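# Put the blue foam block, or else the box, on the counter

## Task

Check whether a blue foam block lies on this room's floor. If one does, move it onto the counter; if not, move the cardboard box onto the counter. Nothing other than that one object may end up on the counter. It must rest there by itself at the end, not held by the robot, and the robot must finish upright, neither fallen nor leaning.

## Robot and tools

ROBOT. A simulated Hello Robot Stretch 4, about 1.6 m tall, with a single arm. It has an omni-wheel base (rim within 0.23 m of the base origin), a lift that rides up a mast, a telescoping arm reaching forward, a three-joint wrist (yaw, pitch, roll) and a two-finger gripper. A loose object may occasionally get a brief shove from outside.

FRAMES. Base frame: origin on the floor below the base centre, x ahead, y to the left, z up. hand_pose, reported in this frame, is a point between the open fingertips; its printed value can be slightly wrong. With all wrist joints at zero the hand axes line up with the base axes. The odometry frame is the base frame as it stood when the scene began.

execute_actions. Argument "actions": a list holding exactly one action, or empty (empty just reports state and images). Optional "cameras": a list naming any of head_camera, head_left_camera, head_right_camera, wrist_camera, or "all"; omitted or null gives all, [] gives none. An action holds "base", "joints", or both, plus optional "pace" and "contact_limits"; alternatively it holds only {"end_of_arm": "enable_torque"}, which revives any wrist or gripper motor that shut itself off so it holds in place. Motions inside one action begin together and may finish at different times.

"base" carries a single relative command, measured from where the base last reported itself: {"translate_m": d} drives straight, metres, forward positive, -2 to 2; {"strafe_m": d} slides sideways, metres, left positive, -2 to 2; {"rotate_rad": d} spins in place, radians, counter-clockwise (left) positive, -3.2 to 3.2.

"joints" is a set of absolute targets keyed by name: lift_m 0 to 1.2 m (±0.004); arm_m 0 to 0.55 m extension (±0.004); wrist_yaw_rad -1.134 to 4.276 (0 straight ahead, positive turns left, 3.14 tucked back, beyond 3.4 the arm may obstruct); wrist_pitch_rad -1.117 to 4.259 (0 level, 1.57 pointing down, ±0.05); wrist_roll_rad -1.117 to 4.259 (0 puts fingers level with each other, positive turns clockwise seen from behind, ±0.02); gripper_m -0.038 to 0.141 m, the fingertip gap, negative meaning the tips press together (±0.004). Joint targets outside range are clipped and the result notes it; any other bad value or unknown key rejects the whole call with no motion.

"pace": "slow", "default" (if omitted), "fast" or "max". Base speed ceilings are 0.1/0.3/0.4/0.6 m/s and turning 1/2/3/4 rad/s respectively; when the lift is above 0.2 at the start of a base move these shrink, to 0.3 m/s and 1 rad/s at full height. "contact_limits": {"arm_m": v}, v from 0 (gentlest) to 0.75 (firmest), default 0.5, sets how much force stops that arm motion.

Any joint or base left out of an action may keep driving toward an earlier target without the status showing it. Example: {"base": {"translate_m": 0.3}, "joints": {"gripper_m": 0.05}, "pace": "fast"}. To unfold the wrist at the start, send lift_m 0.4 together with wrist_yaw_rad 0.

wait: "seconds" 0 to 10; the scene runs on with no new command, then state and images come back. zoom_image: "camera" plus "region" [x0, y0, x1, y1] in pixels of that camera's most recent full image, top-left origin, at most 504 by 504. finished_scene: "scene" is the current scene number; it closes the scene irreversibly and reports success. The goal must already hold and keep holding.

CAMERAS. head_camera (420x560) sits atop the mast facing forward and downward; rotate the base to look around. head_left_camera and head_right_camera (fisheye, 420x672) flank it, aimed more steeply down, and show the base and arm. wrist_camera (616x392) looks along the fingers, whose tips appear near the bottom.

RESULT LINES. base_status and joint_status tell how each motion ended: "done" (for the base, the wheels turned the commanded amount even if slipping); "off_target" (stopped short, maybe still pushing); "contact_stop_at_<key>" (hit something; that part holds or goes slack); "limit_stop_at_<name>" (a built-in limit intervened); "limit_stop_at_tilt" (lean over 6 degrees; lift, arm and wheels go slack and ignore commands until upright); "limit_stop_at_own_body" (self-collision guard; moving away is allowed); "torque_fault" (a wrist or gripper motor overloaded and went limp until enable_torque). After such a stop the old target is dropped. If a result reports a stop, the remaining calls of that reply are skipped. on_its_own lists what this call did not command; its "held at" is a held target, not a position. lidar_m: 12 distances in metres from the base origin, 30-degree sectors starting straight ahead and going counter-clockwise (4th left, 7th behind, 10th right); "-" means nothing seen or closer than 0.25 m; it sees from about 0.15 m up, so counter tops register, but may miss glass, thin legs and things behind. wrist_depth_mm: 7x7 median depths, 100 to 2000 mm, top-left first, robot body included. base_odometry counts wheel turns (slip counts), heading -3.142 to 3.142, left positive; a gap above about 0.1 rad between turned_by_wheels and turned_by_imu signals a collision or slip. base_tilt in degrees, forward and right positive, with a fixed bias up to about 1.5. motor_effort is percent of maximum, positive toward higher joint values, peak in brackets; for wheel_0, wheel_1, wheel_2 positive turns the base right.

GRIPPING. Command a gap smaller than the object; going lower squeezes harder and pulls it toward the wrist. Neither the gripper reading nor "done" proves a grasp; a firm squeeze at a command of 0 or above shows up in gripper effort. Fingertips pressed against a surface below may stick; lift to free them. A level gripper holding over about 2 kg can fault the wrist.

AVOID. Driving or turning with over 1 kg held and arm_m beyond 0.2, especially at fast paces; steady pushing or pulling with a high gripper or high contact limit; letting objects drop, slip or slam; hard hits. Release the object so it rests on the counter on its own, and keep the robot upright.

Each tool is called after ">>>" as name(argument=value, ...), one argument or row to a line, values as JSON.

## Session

>>> execute_actions(
  actions=[],
)

Scene clock: 0.00 s.
base_odometry: x=+0.000 y=+0.000 heading=+0.000 (m, m, rad; odometry frame)
turned_by_wheels: +0.000 (rad since the last result)
turned_by_imu: +0.000 (rad since the last result)
base_tilt: forward=-0.3 right=-0.2 (deg)
lidar_m: 0.91 0.88 0.92 1.25 2.58 2.67 1.21 1.13 1.19 1.21 1.15 1.20
base_status: not commanded
joint_positions: lift_m=+0.147 arm_m=+0.002 wrist_yaw_rad=+3.226 wrist_pitch_rad=-0.012 wrist_roll_rad=+0.011 gripper_m=+0.057
joint_status: not commanded
motor_effort: lift_m=+21 arm_m=-1 wrist_yaw_rad=-1 wrist_pitch_rad=-4 wrist_roll_rad=-2 gripper_m=-4 wheel_0=+1 wheel_1=+0 wheel_2=-1 (%)
hand_pose: x=-0.1214 y=+0.0629 z=+0.3289 quat_wxyz=(-0.042, +0.006, +0.006, +0.999) (m; base frame)
wrist_depth_mm: - 136 135 - - - - / - - 133 - - - - / - 105 132 - - - - / - 117 133 - - - - / 187 1138 1281 - - - - / 212 1160 212 1430 219 1576 1576 / 212 842 904 157 891 976 976
pictures: head_camera, head_left_camera, head_right_camera, wrist_camera
Images, in order (width x height): head_camera 420x560, head_left_camera 420x672, head_right_camera 420x672, wrist_camera 616x392.

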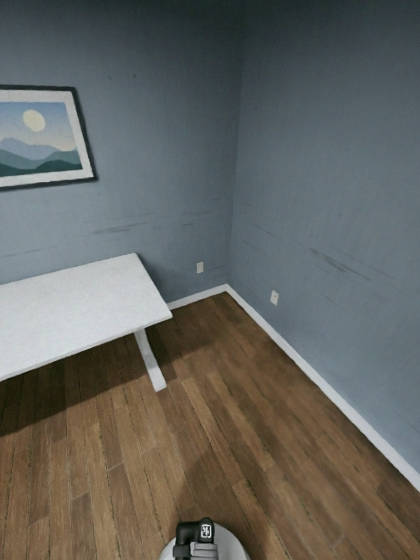

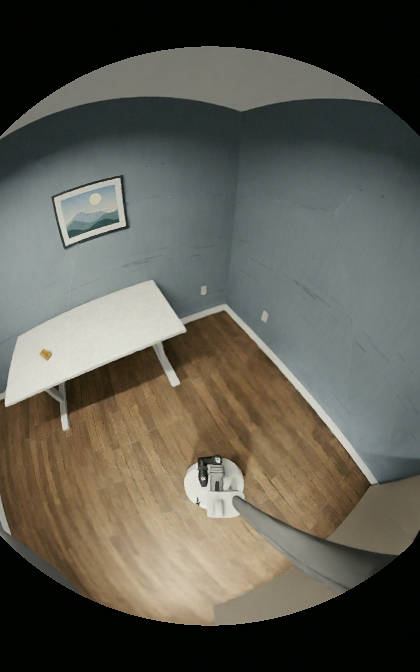

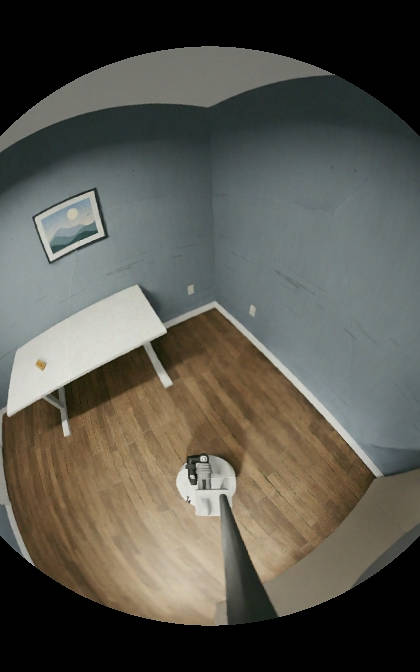

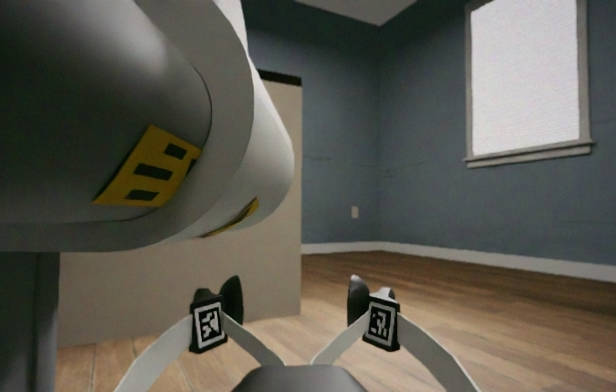

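>>> execute_actions(
  actions=[
    {"base":{"rotate_rad":2.7},"joints":{"lift_m":0.4,"wrist_yaw_rad":0},"pace":"fast"},
  ],
  cameras=["head_left_camera"],
)

>>> execute_actions(
  actions=[
    {"base":{"translate_m":2},"pace":"max"},
  ],
  cameras=[],
)

>>> execute_actions(
  actions=[
    {"base":{"rotate_rad":2.3},"joints":{"wrist_pitch_rad":0.9,"gripper_m":0.13,"lift_m":0.3},"pace":"fast"},
  ],
  cameras=["head_right_camera"],
)

>>> execute_actions(
  actions=[
    {"base":{"strafe_m":-1},"pace":"max"},
  ],
  cameras=["head_camera","head_right_camera"],
)

Scene clock: 2.73 s.
base_odometry: x=+0.000 y=+0.000 heading=+2.700 (m, m, rad; odometry frame)
turned_by_wheels: +2.700 (rad since the last result)
turned_by_imu: +2.778 (rad since the last result)
base_tilt: forward=-0.3 right=-0.2 (deg)
lidar_m: 2.76 1.15 1.13 1.24 1.18 1.15 1.24 0.90 0.90 0.93 1.39 2.58
base_status: done
joint_positions: lift_m=+0.400 arm_m=+0.002 wrist_yaw_rad=+0.000 wrist_pitch_rad=-0.012 wrist_roll_rad=+0.011 gripper_m=+0.057
joint_status: all done
motor_effort: lift_m=+23(25) arm_m=-1(1) wrist_yaw_rad=-3(9) wrist_pitch_rad=-4(4) wrist_roll_rad=+0(1) gripper_m=-4(1) wheel_0=-2(11) wheel_1=+0(12) wheel_2=+0(11) (%)
hand_pose: x=+0.4619 y=-0.0873 z=+0.5816 quat_wxyz=(+1.000, +0.005, -0.006, +0.000) (m; base frame)
wrist_depth_mm: - - - - - - 1983 / - - - - - - 1983 / - - - - - - 1983 / - - - - - - 1921 / - - - - - - 1983 / - - 212 - 218 - 1983 / 1397 1397 1464 157 1499 1618 1661
pictures: head_left_camera
Images, in order (width x height): head_left_camera 420x672.

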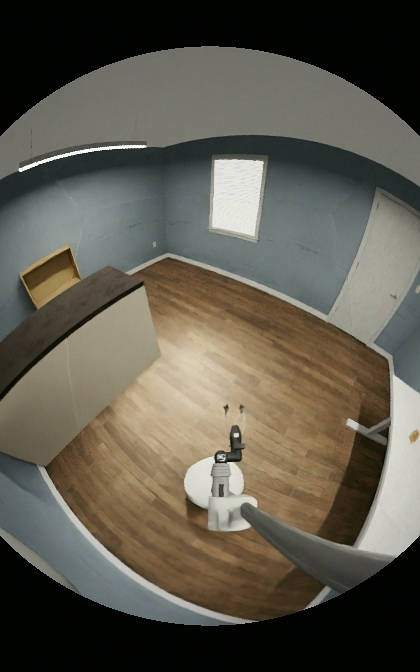

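Scene clock: 8.00 s.
base_odometry: x=-1.808 y=+0.854 heading=+2.700 (m, m, rad; odometry frame)
turned_by_wheels: +0.000 (rad since the last result)
turned_by_imu: +0.006 (rad since the last result)
base_tilt: forward=-0.3 right=-0.2 (deg)
lidar_m: 0.96 1.47 1.90 1.92 0.99 0.96 3.01 2.09 2.47 1.21 0.95 0.86
base_status: done
joint_positions: lift_m=+0.400 arm_m=+0.002 wrist_yaw_rad=+0.000 wrist_pitch_rad=-0.012 wrist_roll_rad=+0.011 gripper_m=+0.057
joint_status: not commanded
motor_effort: lift_m=+22(23) arm_m=-1(1) wrist_yaw_rad=-1(2) wrist_pitch_rad=-4(4) wrist_roll_rad=+1(0) gripper_m=-1(2) wheel_0=+0(11) wheel_1=-1(5) wheel_2=+2(13) (%)
hand_pose: x=+0.4618 y=-0.0874 z=+0.5816 quat_wxyz=(+1.000, +0.005, -0.006, +0.000) (m; base frame)
wrist_depth_mm: 1576 1308 1042 866 750 661 591 / 1576 1255 1042 854 750 647 580 / 1537 1281 1042 854 723 647 585 / 1537 1229 1008 854 741 654 597 / 1537 1255 1025 854 741 647 591 / 1576 1205 211 842 219 640 585 / 1464 1160 976 157 715 621 585
pictures: none
No camera images: the call's "cameras" was empty. Leave "cameras" out to get every camera's image.

Scene clock: 10.03 s.
base_odometry: x=-1.808 y=+0.855 heading=-1.284 (m, m, rad; odometry frame)
turned_by_wheels: +2.300 (rad since the last result)
turned_by_imu: +2.366 (rad since the last result)
base_tilt: forward=-0.3 right=-0.1 (deg)
lidar_m: 0.95 2.82 2.35 2.07 1.71 1.05 0.89 0.90 1.10 1.90 1.91 1.10
base_status: done
joint_positions: lift_m=+0.300 arm_m=+0.002 wrist_yaw_rad=+0.000 wrist_pitch_rad=+0.901 wrist_roll_rad=+0.011 gripper_m=+0.130
joint_status: all done
motor_effort: lift_m=+18(22) arm_m=-1(1) wrist_yaw_rad=-1(2) wrist_pitch_rad=+0(1) wrist_roll_rad=+1(1) gripper_m=+3(4) wheel_0=-3(10) wheel_1=+0(9) wheel_2=-2(9) (%)
hand_pose: x=+0.3525 y=-0.0874 z=+0.2523 quat_wxyz=(+0.900, +0.005, +0.435, -0.002) (m; base frame)
wrist_depth_mm: 917 891 741 788 866 1008 1025 / 778 788 798 798 820 831 842 / 668 668 683 699 707 707 723 / 585 591 603 603 615 615 634 / 521 530 530 539 544 549 554 / 473 205 480 484 473 488 496 / 433 424 430 149 442 442 449
pictures: head_right_camera
Images, in order (width x height): head_right_camera 420x672.

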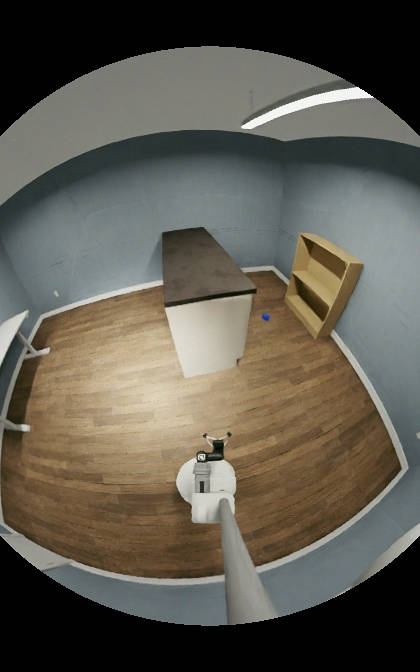

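Scene clock: 13.20 s.
base_odometry: x=-2.768 y=+0.571 heading=-1.284 (m, m, rad; odometry frame)
turned_by_wheels: +0.000 (rad since the last result)
turned_by_imu: +0.000 (rad since the last result)
base_tilt: forward=-0.3 right=-0.2 (deg)
lidar_m: 1.42 1.25 1.42 3.13 1.26 0.76 0.70 0.73 0.90 0.90 0.91 1.11
base_status: done
joint_positions: lift_m=+0.300 arm_m=+0.002 wrist_yaw_rad=+0.000 wrist_pitch_rad=+0.901 wrist_roll_rad=+0.011 gripper_m=+0.130
joint_status: not commanded
motor_effort: lift_m=+20(20) arm_m=-1(1) wrist_yaw_rad=-1(2) wrist_pitch_rad=-2(2) wrist_roll_rad=+0(1) gripper_m=+4(1) wheel_0=-2(15) wheel_1=+2(16) wheel_2=-1(2) (%)
hand_pose: x=+0.3524 y=-0.0874 z=+0.2521 quat_wxyz=(+0.900, +0.005, +0.436, -0.002) (m; base frame)
wrist_depth_mm: 931 931 960 976 976 991 891 / 778 788 788 809 820 831 831 / 668 683 683 691 699 707 715 / 580 591 597 609 615 615 627 / 521 530 535 539 544 544 549 / 473 206 480 484 480 484 496 / 430 424 433 150 439 442 452
pictures: head_camera, head_right_camera
Images, in order (width x height): head_camera 420x560, head_right_camera 420x672.

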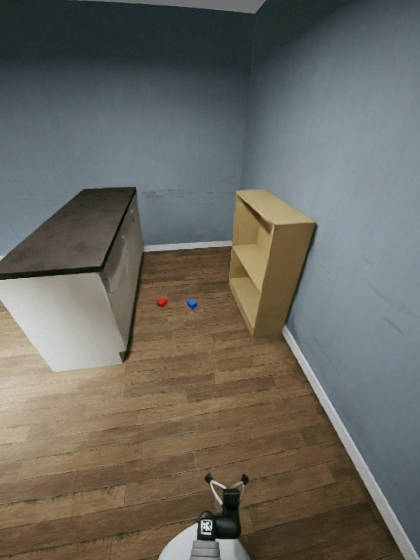

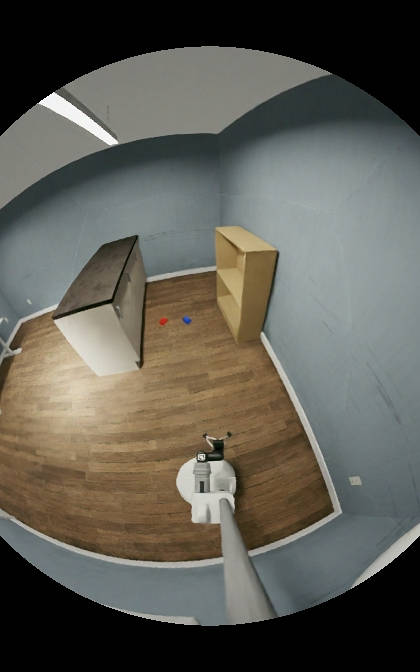

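Block near (1.78, 0.2).

>>> execute_actions(
  actions=[
    {"base":{"rotate_rad":0.155}},
  ],
  cameras=[],
)

>>> execute_actions(
  actions=[
    {"base":{"translate_m":1.2},"joints":{"arm_m":0.3,"wrist_pitch_rad":1.57},"pace":"fast"},
  ],
  cameras=["head_camera","wrist_camera"],
)

Scene clock: 14.20 s.
base_odometry: x=-2.768 y=+0.571 heading=-1.129 (m, m, rad; odometry frame)
turned_by_wheels: +0.155 (rad since the last result)
turned_by_imu: +0.159 (rad since the last result)
base_tilt: forward=-0.3 right=-0.2 (deg)
lidar_m: 1.86 1.24 3.18 3.12 1.03 0.73 0.72 0.74 0.98 0.91 0.94 1.23
base_status: done
joint_positions: lift_m=+0.300 arm_m=+0.002 wrist_yaw_rad=+0.000 wrist_pitch_rad=+0.901 wrist_roll_rad=+0.011 gripper_m=+0.130
joint_status: not commanded
motor_effort: lift_m=+20(20) arm_m=-1(1) wrist_yaw_rad=-2(2) wrist_pitch_rad=-1(3) wrist_roll_rad=+0(0) gripper_m=-1(3) wheel_0=-2(6) wheel_1=+0(10) wheel_2=-2(6) (%)
hand_pose: x=+0.3524 y=-0.0874 z=+0.2521 quat_wxyz=(+0.900, +0.005, +0.436, -0.002) (m; base frame)
wrist_depth_mm: 891 931 960 960 991 1008 991 / 768 788 798 809 820 831 842 / 668 676 683 691 699 715 715 / 580 591 603 609 615 621 627 / 525 525 535 544 539 549 559 / 473 205 480 484 477 488 500 / 427 424 427 150 442 439 452
pictures: none
No camera images: the call's "cameras" was empty. Leave "cameras" out to get every camera's image.

Scene clock: 18.57 s.
base_odometry: x=-2.254 y=-0.513 heading=-1.129 (m, m, rad; odometry frame)
turned_by_wheels: +0.000 (rad since the last result)
turned_by_imu: +0.003 (rad since the last result)
base_tilt: forward=-0.3 right=-0.2 (deg)
lidar_m: 1.78 0.65 0.46 0.44 2.86 2.02 1.93 1.30 0.91 0.55 0.58 0.76
base_status: done
joint_positions: lift_m=+0.300 arm_m=+0.299 wrist_yaw_rad=+0.000 wrist_pitch_rad=+1.570 wrist_roll_rad=+0.011 gripper_m=+0.130
joint_status: all done
motor_effort: lift_m=+20(20) arm_m=+7(7) wrist_yaw_rad=-2(0) wrist_pitch_rad=+2(7) wrist_roll_rad=-1(2) gripper_m=-1(2) wheel_0=+1(9) wheel_1=+0(9) wheel_2=+1(13) (%)
hand_pose: x=+0.4699 y=-0.0874 z=+0.1898 quat_wxyz=(+0.707, +0.004, +0.707, -0.004) (m; base frame)
wrist_depth_mm: 407 413 418 421 424 430 430 / 407 413 415 421 424 427 430 / 404 410 410 418 421 427 430 / 402 407 410 415 421 424 430 / 402 404 410 413 418 421 427 / 402 205 410 410 413 418 424 / 399 399 404 150 415 418 421
pictures: head_camera, wrist_camera
Images, in order (width x height): head_camera 420x560, wrist_camera 616x392.

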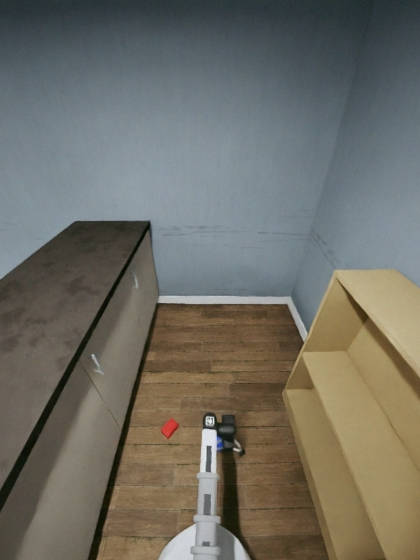

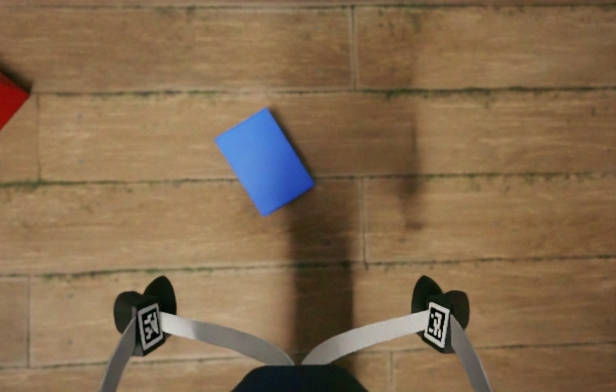

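>>> execute_actions(
  actions=[
    {"base":{"rotate_rad":0.05},"joints":{"arm_m":0.39,"wrist_roll_rad":-0.5,"lift_m":0.2}},
  ],
  cameras=["wrist_camera"],
)

>>> execute_actions(
  actions=[
    {"joints":{"lift_m":0.14}},
  ],
  cameras=["wrist_camera"],
)

>>> execute_actions(
  actions=[
    {"joints":{"gripper_m":0.015}},
  ],
  cameras=[],
)

>>> execute_actions(
  actions=[
    {"joints":{"lift_m":1.15},"pace":"fast"},
  ],
  cameras=[],
)

>>> execute_actions(
  actions=[
    {"base":{"rotate_rad":1.25},"joints":{"arm_m":0.55}},
  ],
  cameras=["wrist_camera"],
)

Scene clock: 20.30 s.
base_odometry: x=-2.254 y=-0.513 heading=-1.080 (m, m, rad; odometry frame)
turned_by_wheels: +0.049 (rad since the last result)
turned_by_imu: +0.051 (rad since the last result)
base_tilt: forward=-0.3 right=-0.2 (deg)
lidar_m: 1.70 0.64 0.47 0.43 2.75 1.98 1.93 1.25 0.88 0.55 0.58 0.79
base_status: done
joint_positions: lift_m=+0.200 arm_m=+0.389 wrist_yaw_rad=+0.000 wrist_pitch_rad=+1.570 wrist_roll_rad=-0.500 gripper_m=+0.130
joint_status: all done
motor_effort: lift_m=+17(20) arm_m=+7(8) wrist_yaw_rad=-1(1) wrist_pitch_rad=+2(2) wrist_roll_rad=-1(6) gripper_m=+0(2) wheel_0=-4(7) wheel_1=-2(6) wheel_2=-2(0) (%)
hand_pose: x=+0.5598 y=-0.0874 z=+0.0900 quat_wxyz=(+0.685, -0.175, +0.685, +0.175) (m; base frame)
wrist_depth_mm: 297 315 317 320 322 324 327 / 310 310 315 317 320 322 325 / 307 309 315 317 319 322 324 / 307 310 312 315 319 320 322 / 304 307 309 268 314 317 319 / 304 206 309 266 314 315 317 / 303 306 307 150 312 315 315
pictures: wrist_camera
Images, in order (width x height): wrist_camera 616x392.

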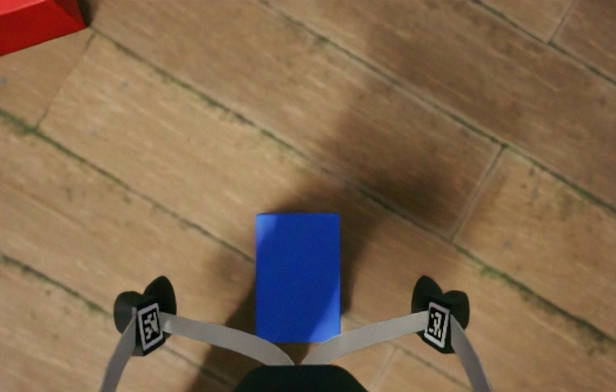

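Scene clock: 21.47 s.
base_odometry: x=-2.254 y=-0.513 heading=-1.080 (m, m, rad; odometry frame)
turned_by_wheels: +0.000 (rad since the last result)
turned_by_imu: +0.000 (rad since the last result)
base_tilt: forward=-0.3 right=-0.1 (deg)
lidar_m: 1.69 0.63 0.44 0.40 2.74 1.96 1.93 1.24 0.90 0.56 0.58 0.79
base_status: not commanded
joint_positions: lift_m=+0.140 arm_m=+0.389 wrist_yaw_rad=+0.000 wrist_pitch_rad=+1.570 wrist_roll_rad=-0.500 gripper_m=+0.130
joint_status: all done
motor_effort: lift_m=+17(18) arm_m=+7(7) wrist_yaw_rad=-2(1) wrist_pitch_rad=+1(2) wrist_roll_rad=-2(0) gripper_m=-2(0) wheel_0=-4(4) wheel_1=-2(2) wheel_2=-2(2) (%)
hand_pose: x=+0.5598 y=-0.0874 z=+0.0300 quat_wxyz=(+0.685, -0.175, +0.685, +0.175) (m; base frame)
wrist_depth_mm: 252 254 255 257 259 260 264 / 251 252 254 256 258 262 262 / 249 251 253 255 257 259 259 / 248 249 252 254 255 257 259 / 247 249 250 208 254 256 259 / 246 206 249 207 252 255 257 / 244 246 247 150 252 254 255
pictures: wrist_camera
Images, in order (width x height): wrist_camera 616x392.

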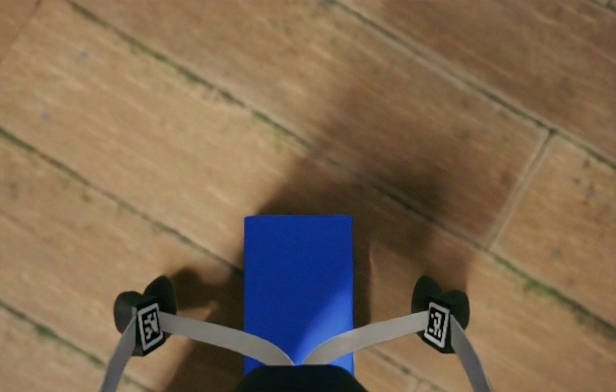

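Scene clock: 23.53 s.
base_odometry: x=-2.254 y=-0.513 heading=-1.080 (m, m, rad; odometry frame)
turned_by_wheels: +0.000 (rad since the last result)
turned_by_imu: +0.000 (rad since the last result)
base_tilt: forward=-0.3 right=-0.1 (deg)
lidar_m: 1.69 0.63 0.45 0.43 2.75 1.97 1.93 1.22 0.89 0.56 0.57 0.78
base_status: not commanded
joint_positions: lift_m=+0.140 arm_m=+0.389 wrist_yaw_rad=+0.000 wrist_pitch_rad=+1.570 wrist_roll_rad=-0.500 gripper_m=+0.016
joint_status: all done
motor_effort: lift_m=+17(17) arm_m=+7(7) wrist_yaw_rad=-2(1) wrist_pitch_rad=+2(2) wrist_roll_rad=-2(1) gripper_m=-24(26) wheel_0=-4(4) wheel_1=-2(2) wheel_2=-2(1) (%)
hand_pose: x=+0.5598 y=-0.0874 z=+0.0300 quat_wxyz=(+0.685, -0.175, +0.685, +0.175) (m; base frame)
wrist_depth_mm: 252 255 256 257 259 260 263 / 252 252 253 257 258 260 263 / 250 251 253 255 257 258 262 / 248 251 252 254 256 257 258 / 247 250 251 195 254 257 258 / 245 248 194 194 203 256 256 / 245 170 192 193 252 253 256
pictures: none
No camera images: the call's "cameras" was empty. Leave "cameras" out to get every camera's image.

Scene clock: 27.13 s.
base_odometry: x=-2.254 y=-0.513 heading=-1.080 (m, m, rad; odometry frame)
turned_by_wheels: +0.000 (rad since the last result)
turned_by_imu: +0.000 (rad since the last result)
base_tilt: forward=-0.3 right=-0.2 (deg)
lidar_m: 1.69 0.63 0.45 0.44 2.74 1.99 1.94 1.25 0.90 0.55 0.57 0.77
base_status: not commanded
joint_positions: lift_m=+1.150 arm_m=+0.389 wrist_yaw_rad=+0.000 wrist_pitch_rad=+1.570 wrist_roll_rad=-0.500 gripper_m=+0.016
joint_status: all done
motor_effort: lift_m=+24(26) arm_m=+7(7) wrist_yaw_rad=-1(2) wrist_pitch_rad=+1(2) wrist_roll_rad=-2(2) gripper_m=-24(23) wheel_0=-4(4) wheel_1=-2(2) wheel_2=-2(2) (%)
hand_pose: x=+0.5598 y=-0.0874 z=+1.0395 quat_wxyz=(+0.685, -0.175, +0.685, +0.175) (m; base frame)
wrist_depth_mm: 654 866 1281 1308 1281 1308 1308 / 723 991 1308 1281 1308 1336 1308 / 809 1255 1281 1308 1281 1308 1336 / 904 1255 1255 1281 1281 1308 1281 / 1042 1229 1255 195 1281 1205 768 / 1205 1255 193 193 204 1205 759 / 1205 169 193 193 1160 759 750
pictures: none
No camera images: the call's "cameras" was empty. Leave "cameras" out to get every camera's image.

Scene clock: 29.50 s.
base_odometry: x=-2.254 y=-0.513 heading=+0.170 (m, m, rad; odometry frame)
turned_by_wheels: +1.250 (rad since the last result)
turned_by_imu: +1.285 (rad since the last result)
base_tilt: forward=-0.3 right=-0.2 (deg)
lidar_m: 0.43 0.41 2.32 1.92 1.90 1.05 0.86 0.55 0.65 1.64 0.98 0.54
base_status: done
joint_positions: lift_m=+1.150 arm_m=+0.549 wrist_yaw_rad=+0.000 wrist_pitch_rad=+1.570 wrist_roll_rad=-0.500 gripper_m=+0.016
joint_status: all done
motor_effort: lift_m=+24(24) arm_m=+6(8) wrist_yaw_rad=-2(2) wrist_pitch_rad=+3(3) wrist_roll_rad=-1(1) gripper_m=-19(25) wheel_0=-2(13) wheel_1=-1(4) wheel_2=-1(12) (%)
hand_pose: x=+0.7200 y=-0.0874 z=+1.0395 quat_wxyz=(+0.685, -0.175, +0.685, +0.175) (m; base frame)
wrist_depth_mm: 351 353 355 357 359 364 368 / 349 351 351 355 359 364 364 / 349 349 351 357 355 359 364 / 343 349 351 353 357 362 362 / 343 345 347 195 355 359 357 / 343 345 193 193 204 355 357 / 342 169 192 193 351 351 355
pictures: wrist_camera
Images, in order (width x height): wrist_camera 616x392.

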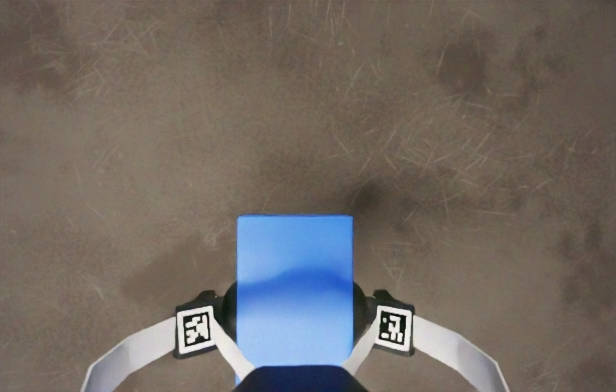

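>>> execute_actions(
  actions=[
    {"joints":{"lift_m":1.05}},
  ],
  cameras=[],
)

>>> execute_actions(
  actions=[
    {"joints":{"gripper_m":0.11}},
  ],
  cameras=[],
)

>>> execute_actions(
  actions=[
    {"joints":{"lift_m":1.18},"pace":"fast"},
  ],
  cameras=[],
)

>>> finished_scene(
  scene=2,
)

Scene clock: 31.10 s.
base_odometry: x=-2.254 y=-0.513 heading=+0.170 (m, m, rad; odometry frame)
turned_by_wheels: +0.000 (rad since the last result)
turned_by_imu: +0.000 (rad since the last result)
base_tilt: forward=-0.3 right=-0.2 (deg)
lidar_m: 0.44 0.44 2.30 1.91 1.90 1.03 0.86 0.57 0.64 1.65 0.97 0.54
base_status: not commanded
joint_positions: lift_m=+1.050 arm_m=+0.549 wrist_yaw_rad=+0.000 wrist_pitch_rad=+1.570 wrist_roll_rad=-0.500 gripper_m=+0.016
joint_status: all done
motor_effort: lift_m=+17(21) arm_m=+6(6) wrist_yaw_rad=-2(2) wrist_pitch_rad=+2(3) wrist_roll_rad=-1(2) gripper_m=-26(24) wheel_0=-2(3) wheel_1=-1(1) wheel_2=-1(1) (%)
hand_pose: x=+0.7200 y=-0.0874 z=+0.9400 quat_wxyz=(+0.685, -0.175, +0.685, +0.175) (m; base frame)
wrist_depth_mm: 251 253 255 256 259 260 263 / 249 252 254 256 257 259 263 / 249 251 252 254 256 258 260 / 248 249 251 253 255 257 259 / 248 248 250 196 254 256 258 / 245 247 194 194 202 256 257 / 245 170 192 193 252 253 256
pictures: none
No camera images: the call's "cameras" was empty. Leave "cameras" out to get every camera's image.

Scene clock: 32.87 s.
base_odometry: x=-2.254 y=-0.513 heading=+0.170 (m, m, rad; odometry frame)
turned_by_wheels: +0.000 (rad since the last result)
turned_by_imu: +0.000 (rad since the last result)
base_tilt: forward=-0.3 right=-0.2 (deg)
lidar_m: 0.42 0.43 2.30 1.90 1.89 1.04 0.86 0.56 0.64 1.66 1.00 0.55
base_status: not commanded
joint_positions: lift_m=+1.050 arm_m=+0.549 wrist_yaw_rad=+0.000 wrist_pitch_rad=+1.570 wrist_roll_rad=-0.500 gripper_m=+0.110
joint_status: all done
motor_effort: lift_m=+17(17) arm_m=+6(6) wrist_yaw_rad=-2(2) wrist_pitch_rad=+3(2) wrist_roll_rad=+0(0) gripper_m=+2(21) wheel_0=-3(2) wheel_1=-1(1) wheel_2=-1(1) (%)
hand_pose: x=+0.7200 y=-0.0874 z=+0.9400 quat_wxyz=(+0.685, -0.175, +0.685, +0.175) (m; base frame)
wrist_depth_mm: 251 253 255 257 259 260 263 / 250 252 254 256 258 259 262 / 249 253 253 255 257 258 260 / 248 250 252 255 254 257 259 / 247 250 250 208 254 256 258 / 246 247 208 206 214 255 257 / 245 246 247 149 251 255 256
pictures: none
No camera images: the call's "cameras" was empty. Leave "cameras" out to get every camera's image.

Scene clock: 34.17 s.
base_odometry: x=-2.254 y=-0.513 heading=+0.170 (m, m, rad; odometry frame)
turned_by_wheels: +0.000 (rad since the last result)
turned_by_imu: +0.000 (rad since the last result)
base_tilt: forward=-0.3 right=-0.2 (deg)
lidar_m: 0.44 0.43 2.29 1.92 1.86 1.03 0.86 0.56 0.63 1.65 0.96 0.54
base_status: not commanded
joint_positions: lift_m=+1.180 arm_m=+0.549 wrist_yaw_rad=+0.000 wrist_pitch_rad=+1.570 wrist_roll_rad=-0.500 gripper_m=+0.110
joint_status: all done
motor_effort: lift_m=+24(26) arm_m=+6(6) wrist_yaw_rad=-1(2) wrist_pitch_rad=+3(3) wrist_roll_rad=-1(1) gripper_m=-5(2) wheel_0=-2(2) wheel_1=-2(1) wheel_2=-1(1) (%)
hand_pose: x=+0.7200 y=-0.0874 z=+1.0695 quat_wxyz=(+0.685, -0.175, +0.685, +0.175) (m; base frame)
wrist_depth_mm: 382 384 387 387 392 394 399 / 379 382 384 387 389 397 397 / 377 382 382 387 392 392 394 / 375 379 382 384 387 392 392 / 375 377 379 338 387 389 389 / 370 375 377 377 215 387 392 / 370 370 377 149 382 384 389
pictures: none
No camera images: the call's "cameras" was empty. Leave "cameras" out to get every camera's image.

The scene is finished: the task was done.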